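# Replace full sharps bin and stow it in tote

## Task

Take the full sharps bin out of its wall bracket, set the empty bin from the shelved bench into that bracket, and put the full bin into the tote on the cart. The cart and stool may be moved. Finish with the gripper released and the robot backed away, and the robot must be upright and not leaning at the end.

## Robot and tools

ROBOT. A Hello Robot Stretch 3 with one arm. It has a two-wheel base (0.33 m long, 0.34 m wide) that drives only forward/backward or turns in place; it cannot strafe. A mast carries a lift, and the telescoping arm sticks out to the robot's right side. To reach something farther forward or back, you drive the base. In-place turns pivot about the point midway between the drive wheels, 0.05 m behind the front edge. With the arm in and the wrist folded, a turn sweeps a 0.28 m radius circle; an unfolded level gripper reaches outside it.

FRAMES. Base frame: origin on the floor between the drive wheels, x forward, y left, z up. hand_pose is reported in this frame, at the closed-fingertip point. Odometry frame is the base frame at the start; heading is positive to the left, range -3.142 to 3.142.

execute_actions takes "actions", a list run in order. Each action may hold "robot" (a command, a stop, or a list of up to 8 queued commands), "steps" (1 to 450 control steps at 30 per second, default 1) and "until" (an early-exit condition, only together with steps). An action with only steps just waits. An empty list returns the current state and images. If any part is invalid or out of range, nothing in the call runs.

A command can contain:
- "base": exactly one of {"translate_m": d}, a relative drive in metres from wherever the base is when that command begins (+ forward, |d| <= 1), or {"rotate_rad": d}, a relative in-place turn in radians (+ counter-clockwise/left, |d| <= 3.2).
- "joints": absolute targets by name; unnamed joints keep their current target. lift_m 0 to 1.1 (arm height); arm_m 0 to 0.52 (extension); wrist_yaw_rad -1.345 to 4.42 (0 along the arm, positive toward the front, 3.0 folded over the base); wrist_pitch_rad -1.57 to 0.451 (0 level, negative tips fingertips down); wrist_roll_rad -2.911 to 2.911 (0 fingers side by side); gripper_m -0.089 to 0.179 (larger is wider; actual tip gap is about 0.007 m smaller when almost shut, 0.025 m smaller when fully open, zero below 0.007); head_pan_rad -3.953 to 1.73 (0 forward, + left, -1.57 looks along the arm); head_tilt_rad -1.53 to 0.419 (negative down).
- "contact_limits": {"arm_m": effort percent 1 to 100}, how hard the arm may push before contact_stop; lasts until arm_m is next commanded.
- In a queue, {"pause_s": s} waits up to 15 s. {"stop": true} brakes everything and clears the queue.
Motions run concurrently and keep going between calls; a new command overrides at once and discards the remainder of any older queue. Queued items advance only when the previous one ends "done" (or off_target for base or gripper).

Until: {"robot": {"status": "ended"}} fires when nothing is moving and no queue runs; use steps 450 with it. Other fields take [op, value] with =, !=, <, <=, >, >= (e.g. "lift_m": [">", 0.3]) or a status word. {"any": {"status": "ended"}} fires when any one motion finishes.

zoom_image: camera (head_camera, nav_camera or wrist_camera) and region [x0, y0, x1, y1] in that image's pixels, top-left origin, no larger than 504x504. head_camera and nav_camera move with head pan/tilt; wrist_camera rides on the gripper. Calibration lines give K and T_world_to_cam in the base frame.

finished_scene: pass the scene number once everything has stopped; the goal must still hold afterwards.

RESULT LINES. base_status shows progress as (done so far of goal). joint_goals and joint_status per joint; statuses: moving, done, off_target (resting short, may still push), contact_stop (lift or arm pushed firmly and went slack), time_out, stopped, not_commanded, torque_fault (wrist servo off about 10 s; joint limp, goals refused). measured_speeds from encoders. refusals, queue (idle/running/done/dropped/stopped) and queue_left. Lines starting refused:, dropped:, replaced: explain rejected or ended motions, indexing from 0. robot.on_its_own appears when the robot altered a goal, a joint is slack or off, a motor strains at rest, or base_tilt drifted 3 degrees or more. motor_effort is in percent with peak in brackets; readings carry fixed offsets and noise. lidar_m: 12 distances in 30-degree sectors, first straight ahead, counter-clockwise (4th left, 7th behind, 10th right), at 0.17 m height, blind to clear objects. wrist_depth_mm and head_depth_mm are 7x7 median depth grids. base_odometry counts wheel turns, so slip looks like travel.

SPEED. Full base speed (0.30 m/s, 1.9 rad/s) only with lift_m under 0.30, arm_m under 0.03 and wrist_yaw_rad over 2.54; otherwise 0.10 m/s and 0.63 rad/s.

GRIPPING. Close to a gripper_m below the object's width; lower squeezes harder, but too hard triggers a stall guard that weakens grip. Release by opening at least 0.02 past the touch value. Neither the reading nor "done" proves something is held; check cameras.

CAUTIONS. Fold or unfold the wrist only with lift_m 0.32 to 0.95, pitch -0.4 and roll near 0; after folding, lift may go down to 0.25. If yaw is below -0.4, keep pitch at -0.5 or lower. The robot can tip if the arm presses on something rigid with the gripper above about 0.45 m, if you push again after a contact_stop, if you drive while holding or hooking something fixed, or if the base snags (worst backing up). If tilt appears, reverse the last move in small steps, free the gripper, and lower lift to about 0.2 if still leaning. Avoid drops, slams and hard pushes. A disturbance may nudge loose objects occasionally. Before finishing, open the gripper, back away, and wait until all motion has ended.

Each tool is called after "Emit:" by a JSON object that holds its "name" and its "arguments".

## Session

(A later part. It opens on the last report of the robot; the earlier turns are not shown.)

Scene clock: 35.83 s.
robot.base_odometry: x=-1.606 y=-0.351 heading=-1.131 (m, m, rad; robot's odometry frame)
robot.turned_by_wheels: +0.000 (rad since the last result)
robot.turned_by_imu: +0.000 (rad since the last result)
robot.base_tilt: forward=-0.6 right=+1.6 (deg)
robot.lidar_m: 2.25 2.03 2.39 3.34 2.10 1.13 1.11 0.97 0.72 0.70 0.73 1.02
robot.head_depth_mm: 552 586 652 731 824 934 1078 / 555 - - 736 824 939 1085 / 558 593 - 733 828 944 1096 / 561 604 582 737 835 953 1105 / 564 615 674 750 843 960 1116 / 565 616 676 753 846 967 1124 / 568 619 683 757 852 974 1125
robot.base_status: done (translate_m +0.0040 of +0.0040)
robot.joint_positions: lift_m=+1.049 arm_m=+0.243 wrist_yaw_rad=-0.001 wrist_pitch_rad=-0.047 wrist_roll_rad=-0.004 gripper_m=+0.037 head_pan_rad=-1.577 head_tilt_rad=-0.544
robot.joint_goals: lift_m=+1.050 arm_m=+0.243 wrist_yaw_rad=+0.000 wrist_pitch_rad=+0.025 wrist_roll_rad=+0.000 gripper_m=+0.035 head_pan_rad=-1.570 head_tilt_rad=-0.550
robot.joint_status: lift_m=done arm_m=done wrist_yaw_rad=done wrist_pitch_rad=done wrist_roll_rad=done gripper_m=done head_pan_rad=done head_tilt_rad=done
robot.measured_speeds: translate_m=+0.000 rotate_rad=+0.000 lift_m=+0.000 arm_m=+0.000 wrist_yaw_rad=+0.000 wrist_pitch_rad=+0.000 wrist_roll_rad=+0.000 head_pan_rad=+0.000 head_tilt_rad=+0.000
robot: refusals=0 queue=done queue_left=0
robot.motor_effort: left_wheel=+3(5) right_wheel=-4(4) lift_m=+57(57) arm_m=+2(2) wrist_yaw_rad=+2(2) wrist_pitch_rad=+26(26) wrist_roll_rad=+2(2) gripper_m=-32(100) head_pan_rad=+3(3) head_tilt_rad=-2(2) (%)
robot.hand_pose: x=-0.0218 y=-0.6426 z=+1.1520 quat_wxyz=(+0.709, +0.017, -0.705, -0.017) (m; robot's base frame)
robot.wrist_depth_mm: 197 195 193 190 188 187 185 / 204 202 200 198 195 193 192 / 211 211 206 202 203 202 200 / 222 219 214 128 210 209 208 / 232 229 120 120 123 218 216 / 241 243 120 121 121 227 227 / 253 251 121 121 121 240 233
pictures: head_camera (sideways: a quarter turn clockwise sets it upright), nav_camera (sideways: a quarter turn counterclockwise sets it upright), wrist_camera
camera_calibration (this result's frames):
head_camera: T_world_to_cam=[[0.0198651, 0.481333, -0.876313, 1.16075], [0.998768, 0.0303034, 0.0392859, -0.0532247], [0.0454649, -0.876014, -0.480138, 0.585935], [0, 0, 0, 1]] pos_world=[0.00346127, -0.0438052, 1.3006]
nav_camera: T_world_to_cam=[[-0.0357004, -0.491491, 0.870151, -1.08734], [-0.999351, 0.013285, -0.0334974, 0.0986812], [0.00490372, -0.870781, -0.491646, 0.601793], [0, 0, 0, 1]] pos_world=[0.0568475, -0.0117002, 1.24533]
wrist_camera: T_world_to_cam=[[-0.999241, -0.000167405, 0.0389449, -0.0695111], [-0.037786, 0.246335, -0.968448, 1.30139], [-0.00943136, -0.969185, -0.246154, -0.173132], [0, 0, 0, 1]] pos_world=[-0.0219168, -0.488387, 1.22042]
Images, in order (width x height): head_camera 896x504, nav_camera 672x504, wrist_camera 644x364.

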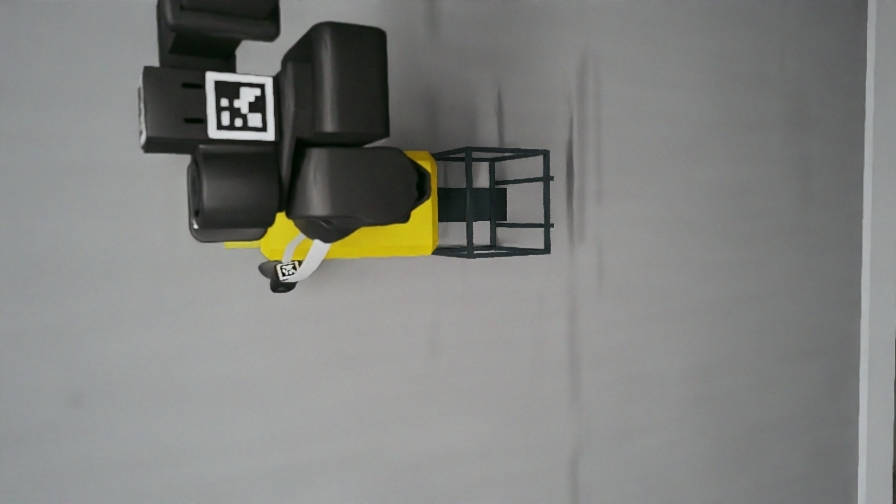

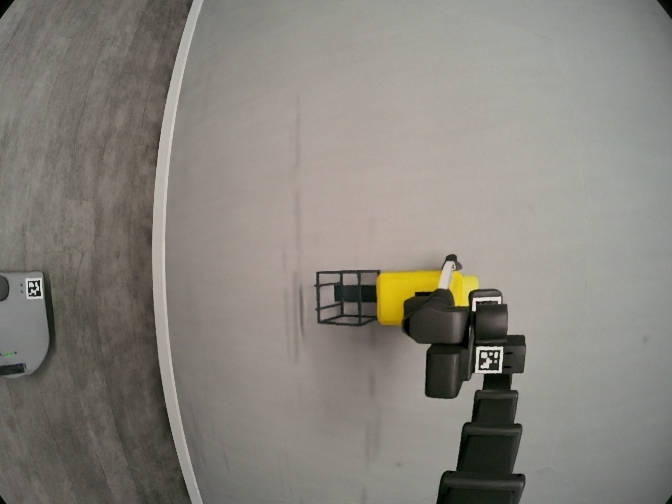

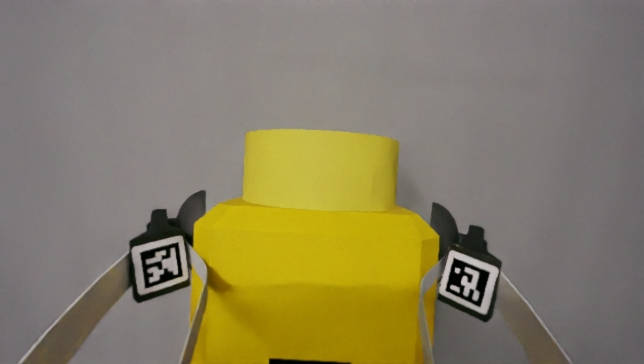

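Emit:
{"name": "execute_actions", "arguments": {"actions": [{"robot":{"joints":{"gripper_m":0.04,"arm_m":0.02,"head_pan_rad":-2.9,"head_tilt_rad":-0.55}},"steps":450,"until":{"robot":{"arm_m":["<",0.12]}}},{"robot":{"base":{"rotate_rad":-0.45},"joints":{"lift_m":0.72,"gripper_m":0.042}},"steps":450,"until":{"robot":{"status":"ended"}}}]}}

Scene clock: 42.67 s.
robot.base_odometry: x=-1.606 y=-0.351 heading=-1.581 (m, m, rad; robot's odometry frame)
robot.turned_by_wheels: -0.450 (rad since the last result)
robot.turned_by_imu: -0.459 (rad since the last result)
robot.base_tilt: forward=-0.6 right=+1.6 (deg)
robot.lidar_m: 1.11 2.25 2.02 2.59 3.52 1.97 1.11 1.43 0.90 0.71 0.70 0.75
robot.head_depth_mm: 1347 1463 1608 1506 1608 1532 1287 / 1321 1437 1555 1488 1525 1542 1272 / 1296 1414 1527 1393 1577 1502 1277 / 1281 1387 1519 1653 1829 1567 1286 / 1259 1378 1497 1662 1826 1556 1289 / 1248 1351 1476 1626 1790 1569 1302 / 1226 1330 1456 1607 1773 1587 1304
robot.base_status: done (rotate_rad -0.4498 of -0.4500)
robot.joint_positions: lift_m=+0.720 arm_m=+0.020 wrist_yaw_rad=+0.000 wrist_pitch_rad=-0.047 wrist_roll_rad=-0.004 gripper_m=+0.060 head_pan_rad=-2.893 head_tilt_rad=-0.544
robot.joint_goals: lift_m=+0.720 arm_m=+0.020 wrist_yaw_rad=+0.000 wrist_pitch_rad=+0.025 wrist_roll_rad=+0.000 gripper_m=+0.059 head_pan_rad=-2.900 head_tilt_rad=-0.550
robot.joint_status: lift_m=done arm_m=done wrist_yaw_rad=done wrist_pitch_rad=done wrist_roll_rad=done gripper_m=done head_pan_rad=done head_tilt_rad=done
robot.measured_speeds: translate_m=+0.000 rotate_rad=+0.000 lift_m=+0.000 arm_m=+0.000 wrist_yaw_rad=+0.000 wrist_pitch_rad=+0.000 wrist_roll_rad=+0.000 head_pan_rad=+0.000 head_tilt_rad=+0.000
robot: refusals=0 queue=done queue_left=0
robot.on_its_own: gripper_m is held at +0.059, not at your +0.042, by its stall guard, which is still easing
robot.motor_effort: left_wheel=+4(8) right_wheel=-5(11) lift_m=+34(56) arm_m=-4(2) wrist_yaw_rad=+0(2) wrist_pitch_rad=+26(26) wrist_roll_rad=+2(2) gripper_m=-21(50) head_pan_rad=-3(34) head_tilt_rad=-2(1) (%)
robot.hand_pose: x=-0.0214 y=-0.4200 z=+0.8227 quat_wxyz=(+0.709, +0.017, -0.705, -0.017) (m; robot's base frame)
robot.wrist_depth_mm: 343 385 417 472 528 599 692 / 358 394 433 485 555 632 743 / 379 409 443 471 582 678 793 / 385 418 449 129 604 715 861 / 401 427 120 120 123 761 942 / 409 464 121 121 120 856 988 / 418 471 121 121 121 833 -
pictures: head_camera (sideways: a quarter turn clockwise sets it upright), nav_camera (sideways: a quarter turn counterclockwise sets it upright), wrist_camera
camera_calibration (this result's frames):
head_camera: T_world_to_cam=[[0.470807, 0.102086, -0.87631, 1.15799], [0.281042, -0.958891, 0.0392861, -0.0488469], [-0.836275, -0.264776, -0.480144, 0.591321], [0, 0, 0, 1]] pos_world=[-0.0369562, -0.00848654, 1.3006]
nav_camera: T_world_to_cam=[[-0.484628, -0.0893224, 0.870148, -1.0846], [-0.239007, 0.97044, -0.0334974, 0.0940431], [-0.841434, -0.224205, -0.491651, 0.606963], [0, 0, 0, 1]] pos_world=[0.0075676, -0.052058, 1.24533]
wrist_camera: T_world_to_cam=[[-0.99924, -0.00139051, 0.0389459, -0.0568539], [-0.0380884, 0.246295, -0.968446, 0.927681], [-0.00824553, -0.969194, -0.24616, -0.0384174], [0, 0, 0, 1]] pos_world=[-0.0217936, -0.265796, 0.891166]
Images, in order (width x height): head_camera 896x504, nav_camera 672x504, wrist_camera 644x364.

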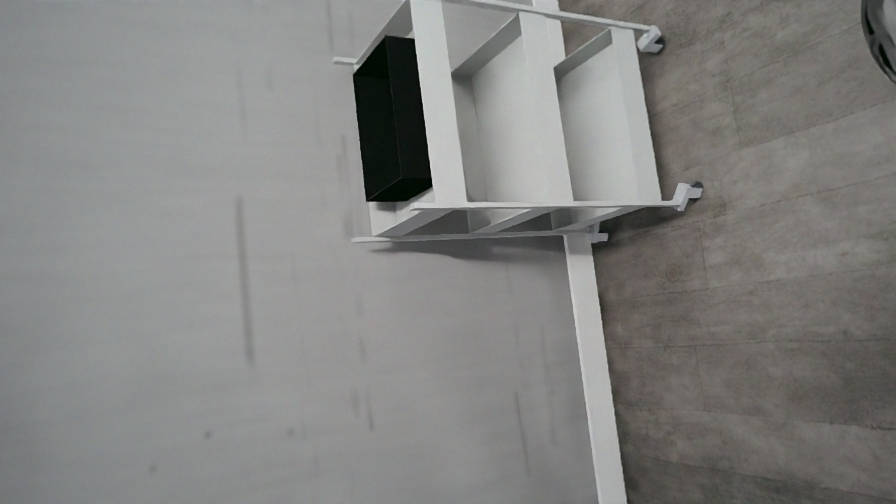

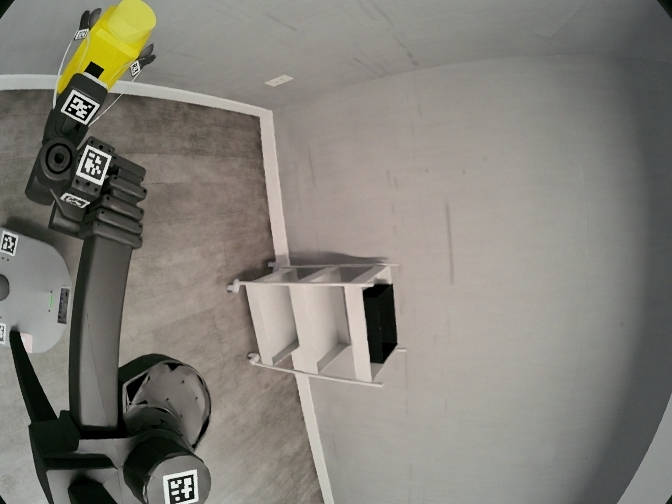

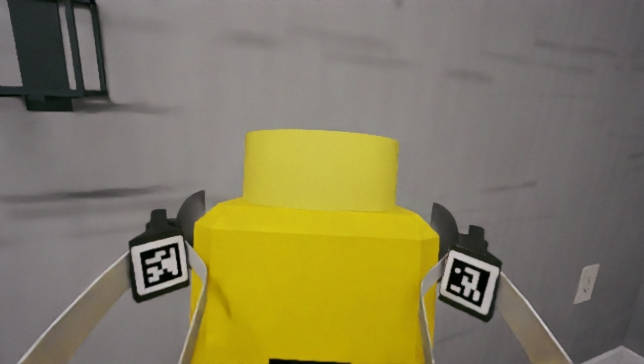

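Emit:
{"name": "execute_actions", "arguments": {"actions": [{"robot":{"base":{"translate_m":-0.65},"joints":{"gripper_m":0.04,"lift_m":0.87,"head_pan_rad":-1.57,"head_tilt_rad":-0.7}},"steps":100},{"robot":{"joints":{"gripper_m":0.042}},"steps":450,"until":{"robot":{"status":"ended"}}},{"robot":{"base":{"rotate_rad":-1.352},"joints":{"gripper_m":0.04}},"steps":450,"until":{"robot":{"status":"ended"}}}]}}

Scene clock: 54.87 s.
robot.base_odometry: x=-1.599 y=+0.299 heading=-2.933 (m, m, rad; robot's odometry frame)
robot.turned_by_wheels: -1.352 (rad since the last result)
robot.turned_by_imu: -1.376 (rad since the last result)
robot.base_tilt: forward=-0.6 right=+1.6 (deg)
robot.lidar_m: 0.96 0.97 1.16 2.17 2.46 2.69 3.15 1.70 0.57 0.50 0.50 1.08
robot.head_depth_mm: 821 919 1043 1157 847 - - / 806 897 1021 947 797 - - / 790 878 996 455 - - - / 773 862 977 912 496 966 1119 / 761 844 949 976 823 1015 1166 / 747 830 926 1052 1228 1377 1197 / 732 811 909 1035 1200 1358 1209
robot.base_status: done (rotate_rad -1.3519 of -1.3520)
robot.joint_positions: lift_m=+0.869 arm_m=+0.020 wrist_yaw_rad=+0.000 wrist_pitch_rad=-0.048 wrist_roll_rad=-0.004 gripper_m=+0.052 head_pan_rad=-1.577 head_tilt_rad=-0.691
robot.joint_goals: lift_m=+0.870 arm_m=+0.020 wrist_yaw_rad=+0.000 wrist_pitch_rad=+0.025 wrist_roll_rad=+0.000 gripper_m=+0.054 head_pan_rad=-1.570 head_tilt_rad=-0.700
robot.joint_status: lift_m=done arm_m=done wrist_yaw_rad=done wrist_pitch_rad=done wrist_roll_rad=done gripper_m=done head_pan_rad=done head_tilt_rad=done
robot.measured_speeds: translate_m=+0.000 rotate_rad=+0.000 lift_m=+0.000 arm_m=+0.000 wrist_yaw_rad=+0.000 wrist_pitch_rad=+0.000 wrist_roll_rad=+0.000 head_pan_rad=+0.000 head_tilt_rad=+0.000
robot: refusals=0 queue=done queue_left=0
robot.on_its_own: gripper_m is held at +0.054, not at your +0.040, by its stall guard, which is still easing
robot.motor_effort: left_wheel=+4(6) right_wheel=-4(11) lift_m=+58(59) arm_m=-3(3) wrist_yaw_rad=+0(0) wrist_pitch_rad=+26(27) wrist_roll_rad=+2(2) gripper_m=-2(99) head_pan_rad=+3(36) head_tilt_rad=-3(11) (%)
robot.hand_pose: x=-0.0214 y=-0.4200 z=+0.9719 quat_wxyz=(+0.709, +0.017, -0.705, -0.017) (m; robot's base frame)
robot.wrist_depth_mm: 550 569 604 625 660 688 747 / 572 589 614 651 698 728 774 / 586 616 642 669 716 749 785 / 616 637 653 129 744 794 876 / 643 663 120 120 123 841 909 / 659 697 121 120 120 910 966 / 683 715 121 121 121 499 -
pictures: head_camera (sideways: a quarter turn clockwise sets it upright), nav_camera (sideways: a quarter turn counterclockwise sets it upright), wrist_camera
camera_calibration (this result's frames):
head_camera: T_world_to_cam=[[0.020622, 0.605205, -0.795803, 1.05577], [0.99873, 0.0241302, 0.0442315, -0.0596551], [0.045972, -0.795704, -0.603938, 0.747002], [0, 0, 0, 1]] pos_world=[0.00346609, -0.0431224, 1.29396]
nav_camera: T_world_to_cam=[[-0.0364509, -0.614343, 0.788197, -0.980484], [-0.999321, 0.0181295, -0.0320839, 0.0968345], [0.00542091, -0.788831, -0.614586, 0.761738], [0, 0, 0, 1]] pos_world=[0.0568999, -0.00322643, 1.24408]
wrist_camera: T_world_to_cam=[[-0.99924, -0.00146455, 0.0389483, -0.0626813], [-0.0381069, 0.246542, -0.968383, 1.0722], [-0.00818414, -0.969131, -0.24641, -0.00141837], [0, 0, 0, 1]] pos_world=[-0.021787, -0.265809, 1.04039]
Images, in order (width x height): head_camera 896x504, nav_camera 672x504, wrist_camera 644x364.

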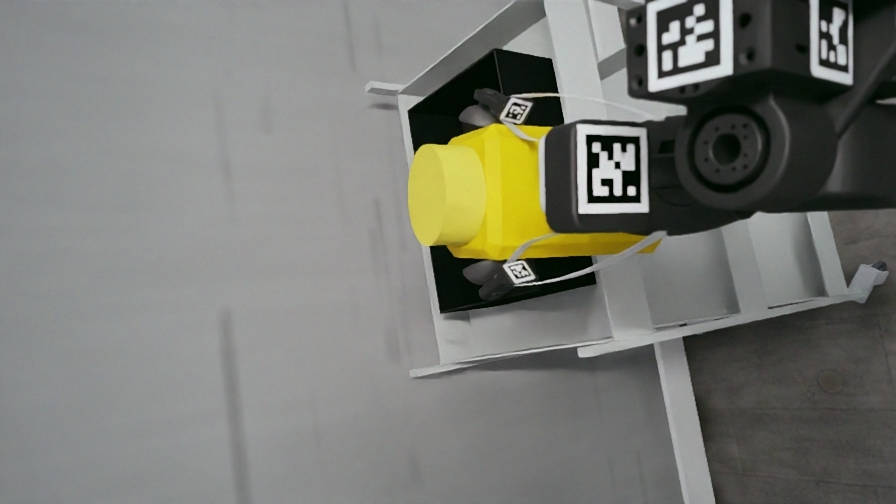

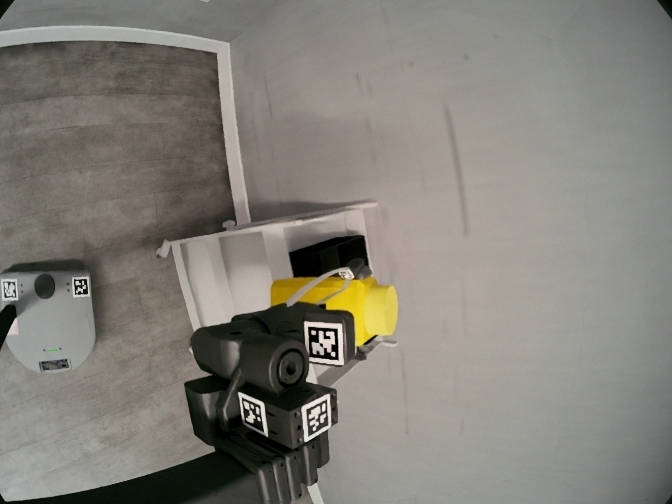

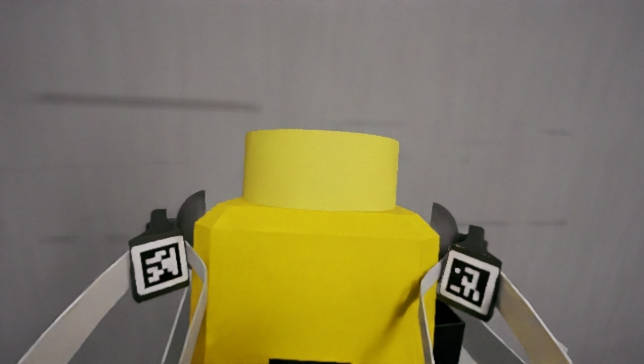

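Emit:
{"name": "execute_actions", "arguments": {"actions": []}}

Scene clock: 56.73 s.
robot.base_odometry: x=-1.599 y=+0.299 heading=-2.933 (m, m, rad; robot's odometry frame)
robot.turned_by_wheels: +0.000 (rad since the last result)
robot.turned_by_imu: +0.000 (rad since the last result)
robot.base_tilt: forward=-0.6 right=+1.6 (deg)
robot.lidar_m: 0.97 0.97 1.16 2.17 2.47 2.68 3.15 1.69 0.57 0.50 0.49 1.08
robot.head_depth_mm: 821 921 1052 1164 845 - - / 804 898 1020 946 795 - - / 788 881 998 456 - - - / 776 865 975 914 496 967 1118 / 758 843 949 978 824 1019 1170 / 747 827 929 1054 1221 1379 1204 / 734 814 909 1034 1193 1348 1212
robot.base_status: done (rotate_rad -1.3519 of -1.3520)
robot.joint_positions: lift_m=+0.869 arm_m=+0.020 wrist_yaw_rad=+0.000 wrist_pitch_rad=-0.048 wrist_roll_rad=-0.004 gripper_m=+0.061 head_pan_rad=-1.577 head_tilt_rad=-0.691
robot.joint_goals: lift_m=+0.870 arm_m=+0.020 wrist_yaw_rad=+0.000 wrist_pitch_rad=+0.025 wrist_roll_rad=+0.000 gripper_m=+0.060 head_pan_rad=-1.570 head_tilt_rad=-0.700
robot.joint_status: lift_m=done arm_m=done wrist_yaw_rad=done wrist_pitch_rad=done wrist_roll_rad=done gripper_m=done head_pan_rad=done head_tilt_rad=done
robot.measured_speeds: translate_m=+0.000 rotate_rad=+0.000 lift_m=+0.000 arm_m=+0.000 wrist_yaw_rad=+0.000 wrist_pitch_rad=+0.000 wrist_roll_rad=+0.000 head_pan_rad=+0.000 head_tilt_rad=+0.000
robot: refusals=0 queue=done queue_left=0
robot.on_its_own: gripper_m is held at +0.060, not at your +0.040, by its stall guard, which is still easing
robot.motor_effort: left_wheel=+4(3) right_wheel=-4(4) lift_m=+57(57) arm_m=-3(3) wrist_yaw_rad=+0(0) wrist_pitch_rad=+26(26) wrist_roll_rad=+2(2) gripper_m=-21(24) head_pan_rad=+3(3) head_tilt_rad=-3(3) (%)
robot.hand_pose: x=-0.0214 y=-0.4200 z=+0.9719 quat_wxyz=(+0.709, +0.017, -0.705, -0.017) (m; robot's base frame)
robot.wrist_depth_mm: 552 581 596 635 659 708 738 / 568 601 623 658 681 717 771 / 584 612 636 662 713 760 812 / 613 645 666 129 762 813 868 / 638 672 120 120 123 838 914 / 680 718 120 120 121 912 952 / 677 725 120 121 121 497 -
pictures: head_camera (sideways: a quarter turn clockwise sets it upright), nav_camera (sideways: a quarter turn counterclockwise sets it upright), wrist_camera
camera_calibration (this result's frames):
head_camera: T_world_to_cam=[[0.0206219, 0.605205, -0.795803, 1.05577], [0.99873, 0.0241305, 0.0442315, -0.0596551], [0.0459722, -0.795704, -0.603938, 0.747002], [0, 0, 0, 1]] pos_world=[0.0034661, -0.0431224, 1.29396]
nav_camera: T_world_to_cam=[[-0.0364508, -0.614343, 0.788197, -0.980484], [-0.999321, 0.0181292, -0.0320839, 0.0968345], [0.0054211, -0.788831, -0.614586, 0.761738], [0, 0, 0, 1]] pos_world=[0.0568999, -0.0032264, 1.24408]
wrist_camera: T_world_to_cam=[[-0.99924, -0.00146472, 0.0389481, -0.0626812], [-0.0381067, 0.246542, -0.968383, 1.0722], [-0.00818394, -0.969131, -0.246411, -0.00141825], [0, 0, 0, 1]] pos_world=[-0.021787, -0.265809, 1.04039]
Images, in order (width x height): head_camera 896x504, nav_camera 672x504, wrist_camera 644x364.

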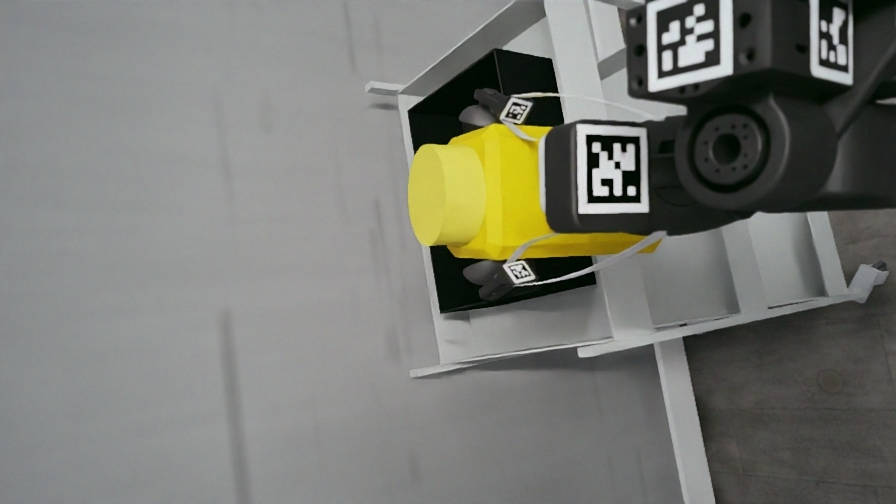

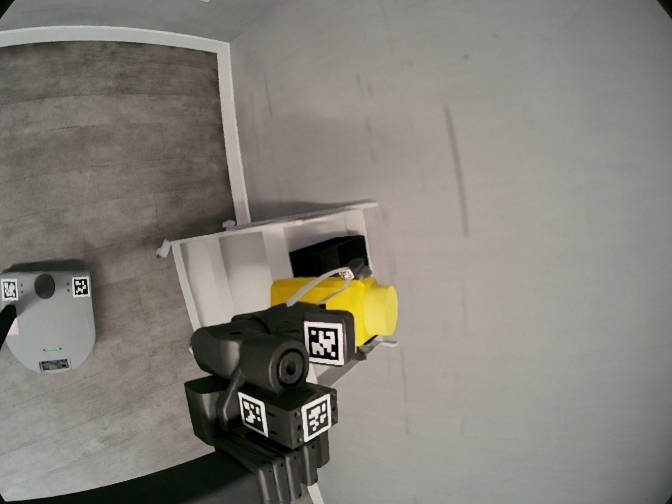

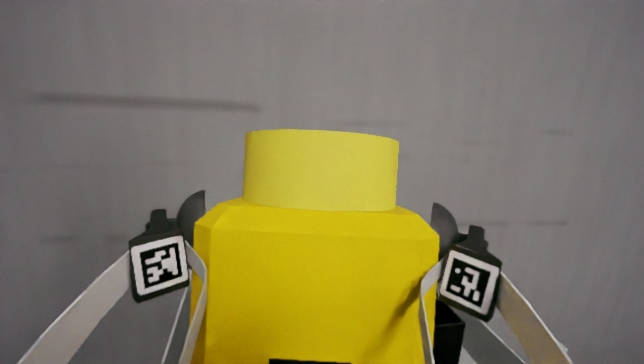

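Emit:
{"name": "execute_actions", "arguments": {"actions": [{"robot":{"joints":{"arm_m":0.285,"gripper_m":0.042}},"steps":200,"until":{"robot":{"arm_m_status":["!=","moving"]}}},{"robot":{"joints":{"lift_m":0.78,"gripper_m":0.04}},"steps":200,"until":{"robot":{"lift_m_status":["!=","moving"]}}}]}}

Scene clock: 62.67 s.
robot.base_odometry: x=-1.599 y=+0.299 heading=-2.933 (m, m, rad; robot's odometry frame)
robot.turned_by_wheels: +0.000 (rad since the last result)
robot.turned_by_imu: -0.001 (rad since the last result)
robot.base_tilt: forward=-0.6 right=+1.6 (deg)
robot.lidar_m: 0.97 0.97 1.16 2.17 2.46 2.68 3.15 1.69 0.57 0.51 0.50 1.09
robot.head_depth_mm: 820 918 1048 1174 - - 1128 / 802 900 1020 1016 1057 1029 1134 / 789 882 975 - 755 1006 1137 / 774 862 960 927 763 993 1116 / 758 846 952 973 826 1018 1167 / 745 830 927 1051 1225 1377 1209 / 733 812 906 1036 1201 1347 1212
robot.base_status: done (rotate_rad -1.3519 of -1.3520)
robot.joint_positions: lift_m=+0.780 arm_m=+0.285 wrist_yaw_rad=+0.000 wrist_pitch_rad=-0.048 wrist_roll_rad=-0.004 gripper_m=+0.045 head_pan_rad=-1.577 head_tilt_rad=-0.691
robot.joint_goals: lift_m=+0.780 arm_m=+0.285 wrist_yaw_rad=+0.000 wrist_pitch_rad=+0.025 wrist_roll_rad=+0.000 gripper_m=+0.044 head_pan_rad=-1.570 head_tilt_rad=-0.700
robot.joint_status: lift_m=done arm_m=done wrist_yaw_rad=done wrist_pitch_rad=done wrist_roll_rad=done gripper_m=done head_pan_rad=done head_tilt_rad=done
robot.measured_speeds: translate_m=+0.000 rotate_rad=+0.000 lift_m=+0.000 arm_m=+0.000 wrist_yaw_rad=+0.000 wrist_pitch_rad=+0.000 wrist_roll_rad=+0.000 head_pan_rad=+0.000 head_tilt_rad=+0.000
robot: refusals=0 queue=done queue_left=0
robot.motor_effort: left_wheel=+4(4) right_wheel=-4(4) lift_m=+34(56) arm_m=+2(3) wrist_yaw_rad=+0(0) wrist_pitch_rad=+26(26) wrist_roll_rad=+2(2) gripper_m=-27(98) head_pan_rad=+3(3) head_tilt_rad=-3(3) (%)
robot.hand_pose: x=-0.0214 y=-0.6845 z=+0.8826 quat_wxyz=(+0.709, +0.017, -0.705, -0.017) (m; robot's base frame)
robot.wrist_depth_mm: 336 352 364 386 406 424 451 / 347 364 378 397 421 445 474 / 361 377 386 400 437 468 495 / 377 391 402 129 459 486 524 / 390 402 120 120 123 515 557 / 398 409 120 120 120 556 581 / 411 279 121 121 121 306 616
pictures: head_camera (sideways: a quarter turn clockwise sets it upright), nav_camera (sideways: a quarter turn counterclockwise sets it upright), wrist_camera
camera_calibration (this result's frames):
head_camera: T_world_to_cam=[[0.0206222, 0.605234, -0.79578, 1.05574], [0.99873, 0.0241286, 0.0442327, -0.0596566], [0.0459722, -0.795682, -0.603968, 0.74704], [0, 0, 0, 1]] pos_world=[0.00346609, -0.0431221, 1.29396]
nav_camera: T_world_to_cam=[[-0.0364511, -0.614372, 0.788174, -0.980455], [-0.999321, 0.0181307, -0.0320835, 0.0968339], [0.00542105, -0.788808, -0.614615, 0.761776], [0, 0, 0, 1]] pos_world=[0.0568999, -0.00322429, 1.24407]
wrist_camera: T_world_to_cam=[[-0.99924, -0.0014647, 0.0389483, -0.0595924], [-0.0381069, 0.246541, -0.968383, 1.05098], [-0.00818395, -0.969131, -0.24641, -0.279747], [0, 0, 0, 1]] pos_world=[-0.021787, -0.530309, 0.951139]
Images, in order (width x height): head_camera 896x504, nav_camera 672x504, wrist_camera 644x364.

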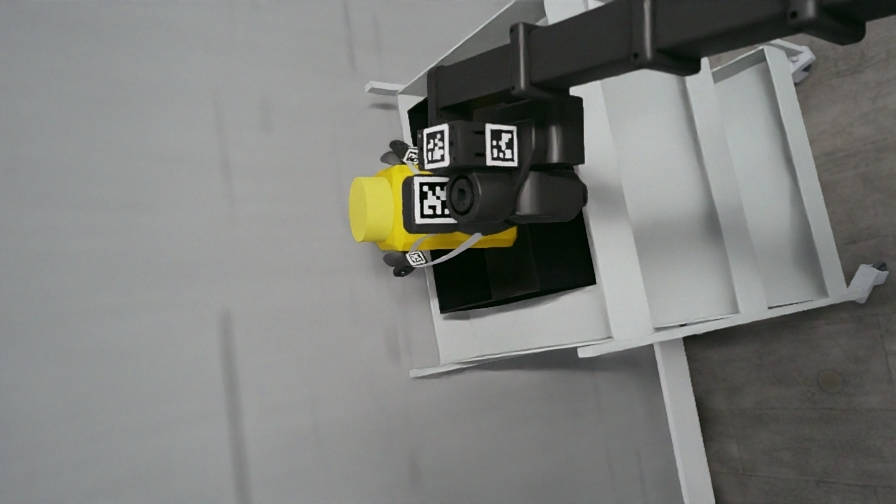

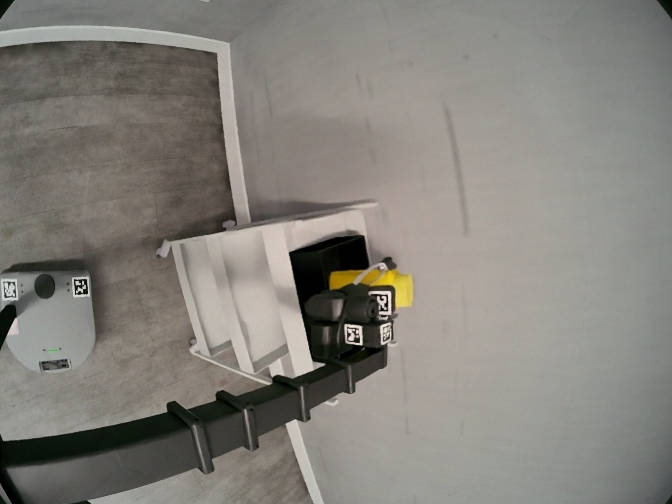

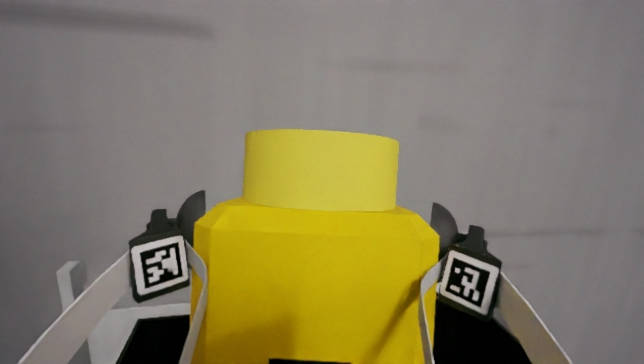

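Emit:
{"name": "execute_actions", "arguments": {"actions": [{"robot":{"joints":{"arm_m":0.305,"gripper_m":0.042}},"steps":200,"until":{"robot":{"arm_m_status":["!=","moving"]}}},{"robot":{"joints":{"lift_m":0.715}},"steps":200,"until":{"robot":{"lift_m_status":["!=","moving"]}}}]}}

Scene clock: 65.90 s.
robot.base_odometry: x=-1.599 y=+0.299 heading=-2.933 (m, m, rad; robot's odometry frame)
robot.turned_by_wheels: +0.000 (rad since the last result)
robot.turned_by_imu: -0.001 (rad since the last result)
robot.base_tilt: forward=-0.6 right=+1.6 (deg)
robot.lidar_m: 0.96 0.97 1.16 2.17 2.47 2.67 3.16 1.69 0.57 0.50 0.49 1.09
robot.head_depth_mm: 821 921 1051 1166 852 - - / 803 899 1022 968 - 1033 1133 / 790 881 997 795 - 1008 1129 / 772 863 971 924 761 989 1124 / 761 842 948 976 826 1017 1168 / 746 826 931 1056 1230 1378 1201 / 736 809 910 1033 1201 1357 1213
robot.base_status: done (rotate_rad -1.3519 of -1.3520)
robot.joint_positions: lift_m=+0.715 arm_m=+0.305 wrist_yaw_rad=+0.000 wrist_pitch_rad=-0.044 wrist_roll_rad=-0.004 gripper_m=+0.052 head_pan_rad=-1.577 head_tilt_rad=-0.691
robot.joint_goals: lift_m=+0.715 arm_m=+0.305 wrist_yaw_rad=+0.000 wrist_pitch_rad=+0.025 wrist_roll_rad=+0.000 gripper_m=+0.052 head_pan_rad=-1.570 head_tilt_rad=-0.700
robot.joint_status: lift_m=done arm_m=done wrist_yaw_rad=done wrist_pitch_rad=done wrist_roll_rad=done gripper_m=done head_pan_rad=done head_tilt_rad=done
robot.measured_speeds: translate_m=+0.000 rotate_rad=+0.000 lift_m=+0.000 arm_m=+0.000 wrist_yaw_rad=+0.000 wrist_pitch_rad=+0.000 wrist_roll_rad=+0.000 head_pan_rad=+0.000 head_tilt_rad=+0.000
robot: refusals=0 queue=done queue_left=0
robot.on_its_own: gripper_m is held at +0.052, not at your +0.042, by its stall guard, which is still easing
robot.motor_effort: left_wheel=+4(4) right_wheel=-4(4) lift_m=+32(35) arm_m=+3(4) wrist_yaw_rad=+0(0) wrist_pitch_rad=+25(26) wrist_roll_rad=+2(2) gripper_m=-5(72) head_pan_rad=+3(3) head_tilt_rad=-3(3) (%)
robot.hand_pose: x=-0.0214 y=-0.7047 z=+0.8187 quat_wxyz=(+0.709, +0.016, -0.705, -0.016) (m; robot's base frame)
robot.wrist_depth_mm: 318 335 349 369 385 410 428 / 329 345 359 383 403 428 446 / 345 362 372 382 421 445 478 / 357 374 382 129 436 467 493 / 367 384 120 120 123 490 526 / 290 244 120 120 120 253 556 / - 248 121 121 122 284 206
pictures: head_camera (sideways: a quarter turn clockwise sets it upright), nav_camera (sideways: a quarter turn counterclockwise sets it upright), wrist_camera
camera_calibration (this result's frames):
head_camera: T_world_to_cam=[[0.0206222, 0.605234, -0.79578, 1.05574], [0.99873, 0.0241286, 0.0442327, -0.0596566], [0.0459722, -0.795682, -0.603968, 0.74704], [0, 0, 0, 1]] pos_world=[0.00346609, -0.0431221, 1.29396]
nav_camera: T_world_to_cam=[[-0.0364511, -0.614372, 0.788174, -0.980455], [-0.999321, 0.0181307, -0.0320835, 0.0968339], [0.00542105, -0.788808, -0.614615, 0.761776], [0, 0, 0, 1]] pos_world=[0.0568999, -0.00322429, 1.24407]
wrist_camera: T_world_to_cam=[[-0.99924, -0.00131448, 0.0389568, -0.0570317], [-0.0381093, 0.242875, -0.969309, 0.992157], [-0.00818751, -0.970057, -0.242741, -0.318682], [0, 0, 0, 1]] pos_world=[-0.0217871, -0.550185, 0.886571]
Images, in order (width x height): head_camera 896x504, nav_camera 672x504, wrist_camera 644x364.

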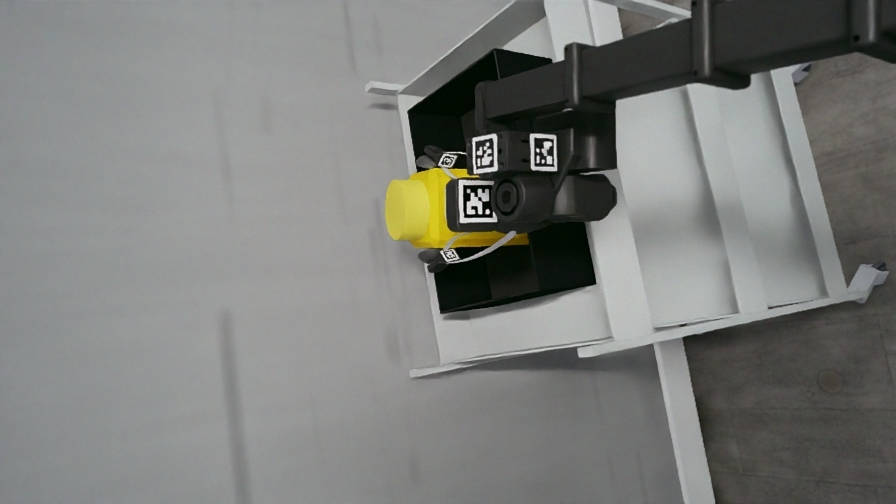

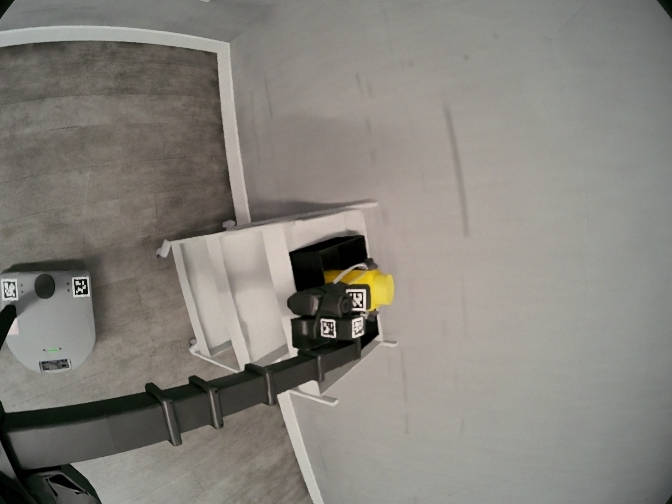

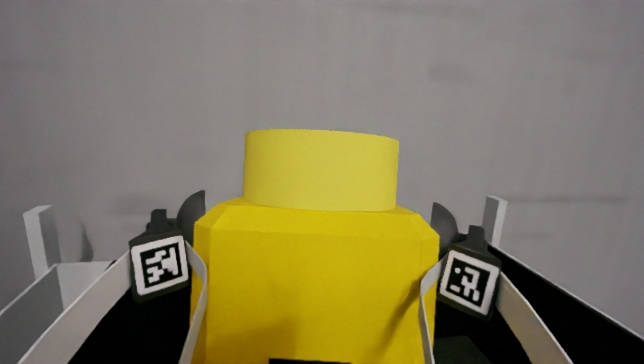

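Emit:
{"name": "execute_actions", "arguments": {"actions": [{"robot":{"joints":{"lift_m":0.702,"gripper_m":0.04}},"steps":60,"until":{"robot":{"lift_m_status":["!=","moving"]}}}]}}

Scene clock: 67.30 s.
robot.base_odometry: x=-1.599 y=+0.299 heading=-2.933 (m, m, rad; robot's odometry frame)
robot.turned_by_wheels: +0.000 (rad since the last result)
robot.turned_by_imu: +0.000 (rad since the last result)
robot.base_tilt: forward=-0.6 right=+1.6 (deg)
robot.lidar_m: 0.96 0.97 1.16 2.17 2.47 2.68 3.17 1.70 0.57 0.51 0.50 1.08
robot.head_depth_mm: 821 918 1045 1164 854 - - / 805 897 1016 953 - 1017 1134 / 788 884 995 796 - 1011 1130 / 775 863 973 929 760 986 1116 / 759 844 949 972 827 1022 1170 / 746 829 932 1051 1229 1371 1198 / 731 814 910 1033 1194 1356 1207
robot.base_status: done (rotate_rad -1.3519 of -1.3520)
robot.joint_positions: lift_m=+0.702 arm_m=+0.305 wrist_yaw_rad=+0.000 wrist_pitch_rad=-0.004 wrist_roll_rad=-0.004 gripper_m=+0.042 head_pan_rad=-1.577 head_tilt_rad=-0.691
robot.joint_goals: lift_m=+0.702 arm_m=+0.305 wrist_yaw_rad=+0.000 wrist_pitch_rad=+0.025 wrist_roll_rad=+0.000 gripper_m=+0.040 head_pan_rad=-1.570 head_tilt_rad=-0.700
robot.joint_status: lift_m=done arm_m=done wrist_yaw_rad=done wrist_pitch_rad=done wrist_roll_rad=done gripper_m=done head_pan_rad=done head_tilt_rad=done
robot.measured_speeds: translate_m=+0.000 rotate_rad=+0.000 lift_m=+0.000 arm_m=+0.000 wrist_yaw_rad=+0.000 wrist_pitch_rad=+0.000 wrist_roll_rad=+0.000 head_pan_rad=+0.000 head_tilt_rad=+0.000
robot: refusals=0 queue=done queue_left=0
robot.motor_effort: left_wheel=+4(4) right_wheel=-4(4) lift_m=+27(29) arm_m=+4(4) wrist_yaw_rad=+0(1) wrist_pitch_rad=+11(25) wrist_roll_rad=+2(2) gripper_m=-30(81) head_pan_rad=+3(3) head_tilt_rad=-3(3) (%)
robot.hand_pose: x=-0.0214 y=-0.7059 z=+0.8160 quat_wxyz=(+0.709, +0.002, -0.705, -0.002) (m; robot's base frame)
robot.wrist_depth_mm: 325 334 354 374 388 412 439 / 334 350 365 384 402 424 452 / 347 359 371 130 416 447 471 / 357 370 377 128 435 458 493 / 362 375 120 120 123 480 514 / 287 241 120 120 121 254 536 / - 242 121 122 121 281 205
pictures: head_camera (sideways: a quarter turn clockwise sets it upright), nav_camera (sideways: a quarter turn counterclockwise sets it upright), wrist_camera
camera_calibration (this result's frames):
head_camera: T_world_to_cam=[[0.0206221, 0.605234, -0.795781, 1.05574], [0.99873, 0.0241288, 0.0442327, -0.0596566], [0.0459724, -0.795682, -0.603968, 0.74704], [0, 0, 0, 1]] pos_world=[0.0034661, -0.0431221, 1.29396]
nav_camera: T_world_to_cam=[[-0.0364509, -0.614372, 0.788174, -0.980455], [-0.999321, 0.0181304, -0.0320835, 0.0968339], [0.00542124, -0.788808, -0.614615, 0.761776], [0, 0, 0, 1]] pos_world=[0.0568999, -0.00322428, 1.24407]
wrist_camera: T_world_to_cam=[[-0.99924, 0.000238072, 0.0389875, -0.0558577], [-0.0381199, 0.203904, -0.978248, 0.969678], [-0.0081826, -0.978991, -0.20374, -0.358628], [0, 0, 0, 1]] pos_world=[-0.0217858, -0.548802, 0.877696]
Images, in order (width x height): head_camera 896x504, nav_camera 672x504, wrist_camera 644x364.

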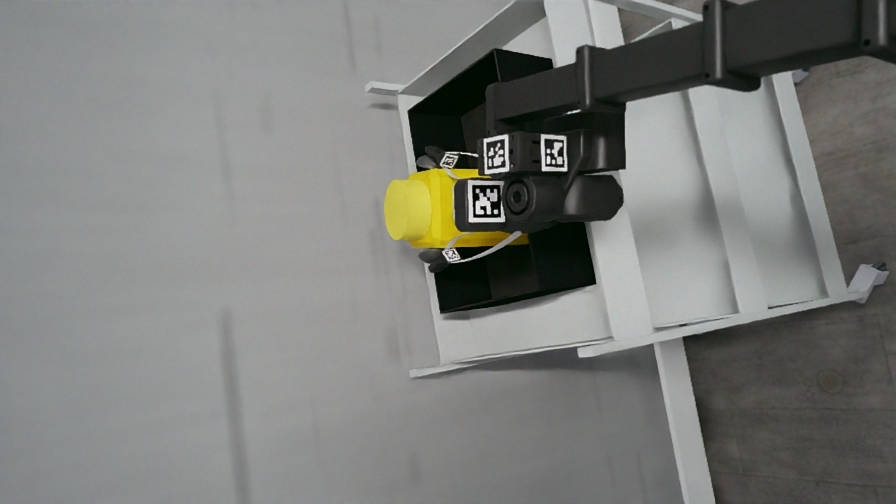

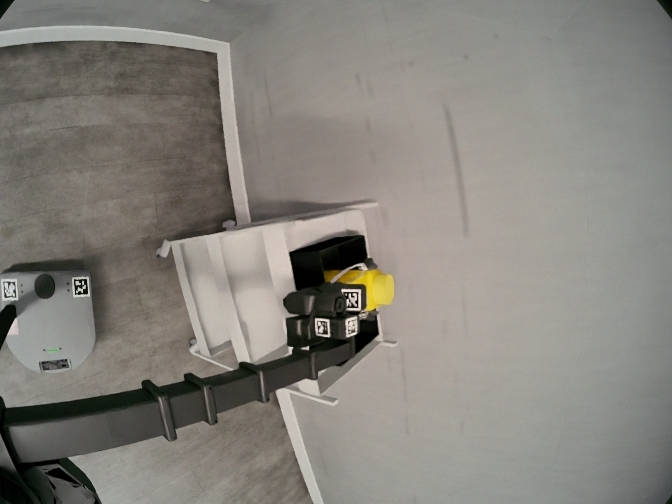

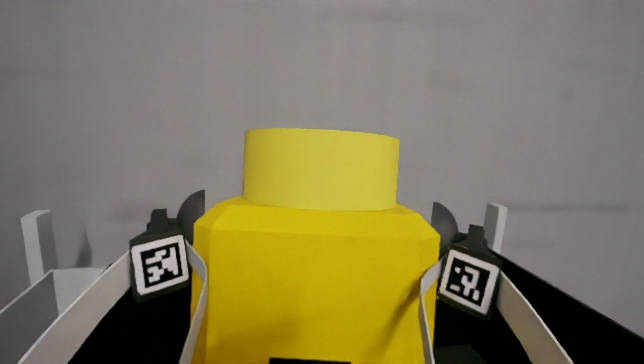

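Emit:
{"name": "execute_actions", "arguments": {"actions": [{"robot":{"joints":{"lift_m":0.697}},"steps":60,"until":{"robot":{"lift_m_status":["!=","moving"]}}},{"robot":{"joints":{"gripper_m":0.15}},"steps":60,"until":{"robot":{"status":"ended"}}}]}}

Scene clock: 69.93 s.
robot.base_odometry: x=-1.599 y=+0.299 heading=-2.933 (m, m, rad; robot's odometry frame)
robot.turned_by_wheels: +0.000 (rad since the last result)
robot.turned_by_imu: -0.001 (rad since the last result)
robot.base_tilt: forward=-0.6 right=+1.6 (deg)
robot.lidar_m: 0.97 0.97 1.16 2.17 2.47 2.68 3.16 1.70 0.57 0.51 0.50 1.08
robot.head_depth_mm: 821 919 1047 1166 849 946 - / 806 900 1019 951 - 1014 1132 / 789 884 996 942 - 1008 1135 / 773 864 975 940 757 987 1117 / 759 842 952 971 825 1019 1168 / 745 830 930 1051 1230 1371 1206 / 731 810 912 1030 1197 1353 1212
robot.base_status: done (rotate_rad -1.3518 of -1.3520)
robot.joint_positions: lift_m=+0.697 arm_m=+0.305 wrist_yaw_rad=+0.000 wrist_pitch_rad=+0.007 wrist_roll_rad=-0.004 gripper_m=+0.150 head_pan_rad=-1.577 head_tilt_rad=-0.691
robot.joint_goals: lift_m=+0.697 arm_m=+0.305 wrist_yaw_rad=+0.000 wrist_pitch_rad=+0.025 wrist_roll_rad=+0.000 gripper_m=+0.150 head_pan_rad=-1.570 head_tilt_rad=-0.700
robot.joint_status: lift_m=done arm_m=done wrist_yaw_rad=done wrist_pitch_rad=done wrist_roll_rad=done gripper_m=done head_pan_rad=done head_tilt_rad=done
robot.measured_speeds: translate_m=+0.000 rotate_rad=+0.000 lift_m=+0.000 arm_m=+0.000 wrist_yaw_rad=+0.000 wrist_pitch_rad=+0.000 wrist_roll_rad=+0.000 head_pan_rad=+0.000 head_tilt_rad=+0.000
robot: refusals=0 queue=done queue_left=0
robot.motor_effort: left_wheel=+4(4) right_wheel=-5(5) lift_m=+27(30) arm_m=+3(3) wrist_yaw_rad=+0(0) wrist_pitch_rad=+7(11) wrist_roll_rad=+2(2) gripper_m=+0(79) head_pan_rad=+3(3) head_tilt_rad=-3(3) (%)
robot.hand_pose: x=-0.0213 y=-0.7061 z=+0.8139 quat_wxyz=(+0.709, -0.002, -0.705, +0.002) (m; robot's base frame)
robot.wrist_depth_mm: 326 339 356 375 393 414 436 / 333 346 366 384 403 430 454 / 343 355 374 387 419 445 481 / 354 371 114 98 436 460 485 / 359 - 109 102 117 484 517 / 275 216 97 97 99 - 536 / 175 231 99 99 99 267 190
pictures: head_camera (sideways: a quarter turn clockwise sets it upright), nav_camera (sideways: a quarter turn counterclockwise sets it upright), wrist_camera
camera_calibration (this result's frames):
head_camera: T_world_to_cam=[[0.0206222, 0.605234, -0.79578, 1.05574], [0.99873, 0.0241286, 0.0442327, -0.0596566], [0.0459722, -0.795682, -0.603968, 0.74704], [0, 0, 0, 1]] pos_world=[0.00346609, -0.0431221, 1.29396]
nav_camera: T_world_to_cam=[[-0.0364511, -0.614372, 0.788174, -0.980455], [-0.999321, 0.0181307, -0.0320835, 0.0968339], [0.00542105, -0.788808, -0.614615, 0.761776], [0, 0, 0, 1]] pos_world=[0.0568999, -0.00322429, 1.24407]
wrist_camera: T_world_to_cam=[[-0.99924, 0.00035647, 0.0389656, -0.0555916], [-0.0381637, 0.193062, -0.980444, 0.961744], [-0.00787226, -0.981187, -0.192901, -0.369691], [0, 0, 0, 1]] pos_world=[-0.0217559, -0.548392, 0.873789]
Images, in order (width x height): head_camera 896x504, nav_camera 672x504, wrist_camera 644x364.

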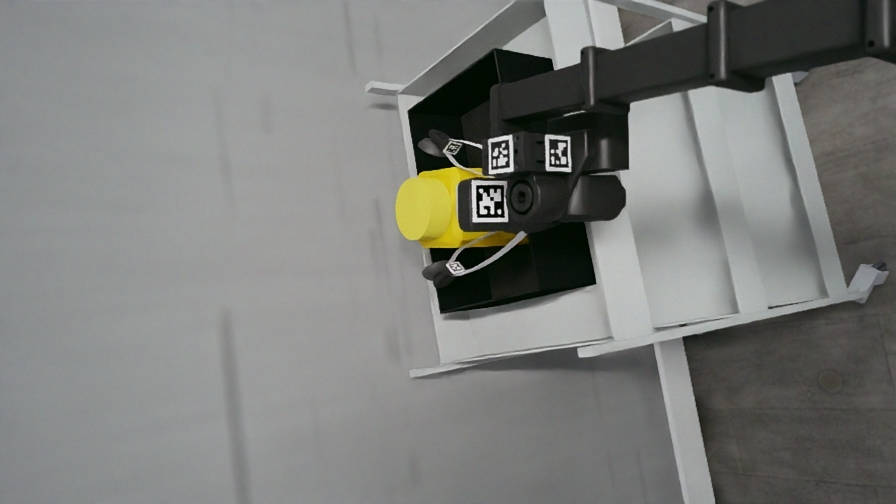

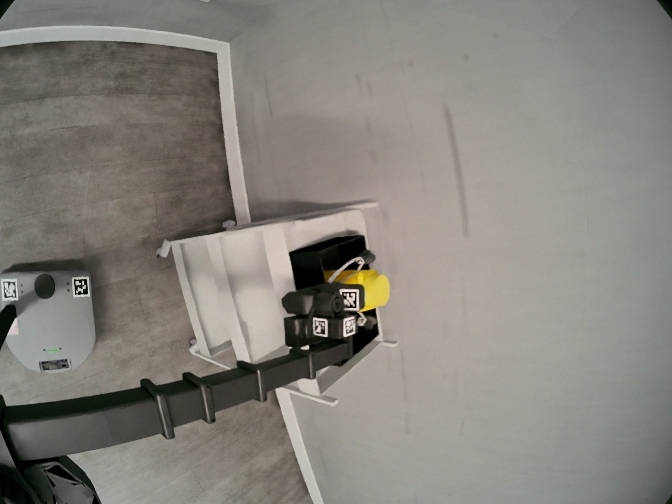

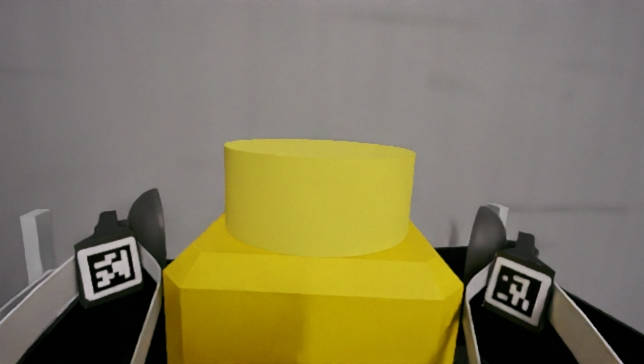

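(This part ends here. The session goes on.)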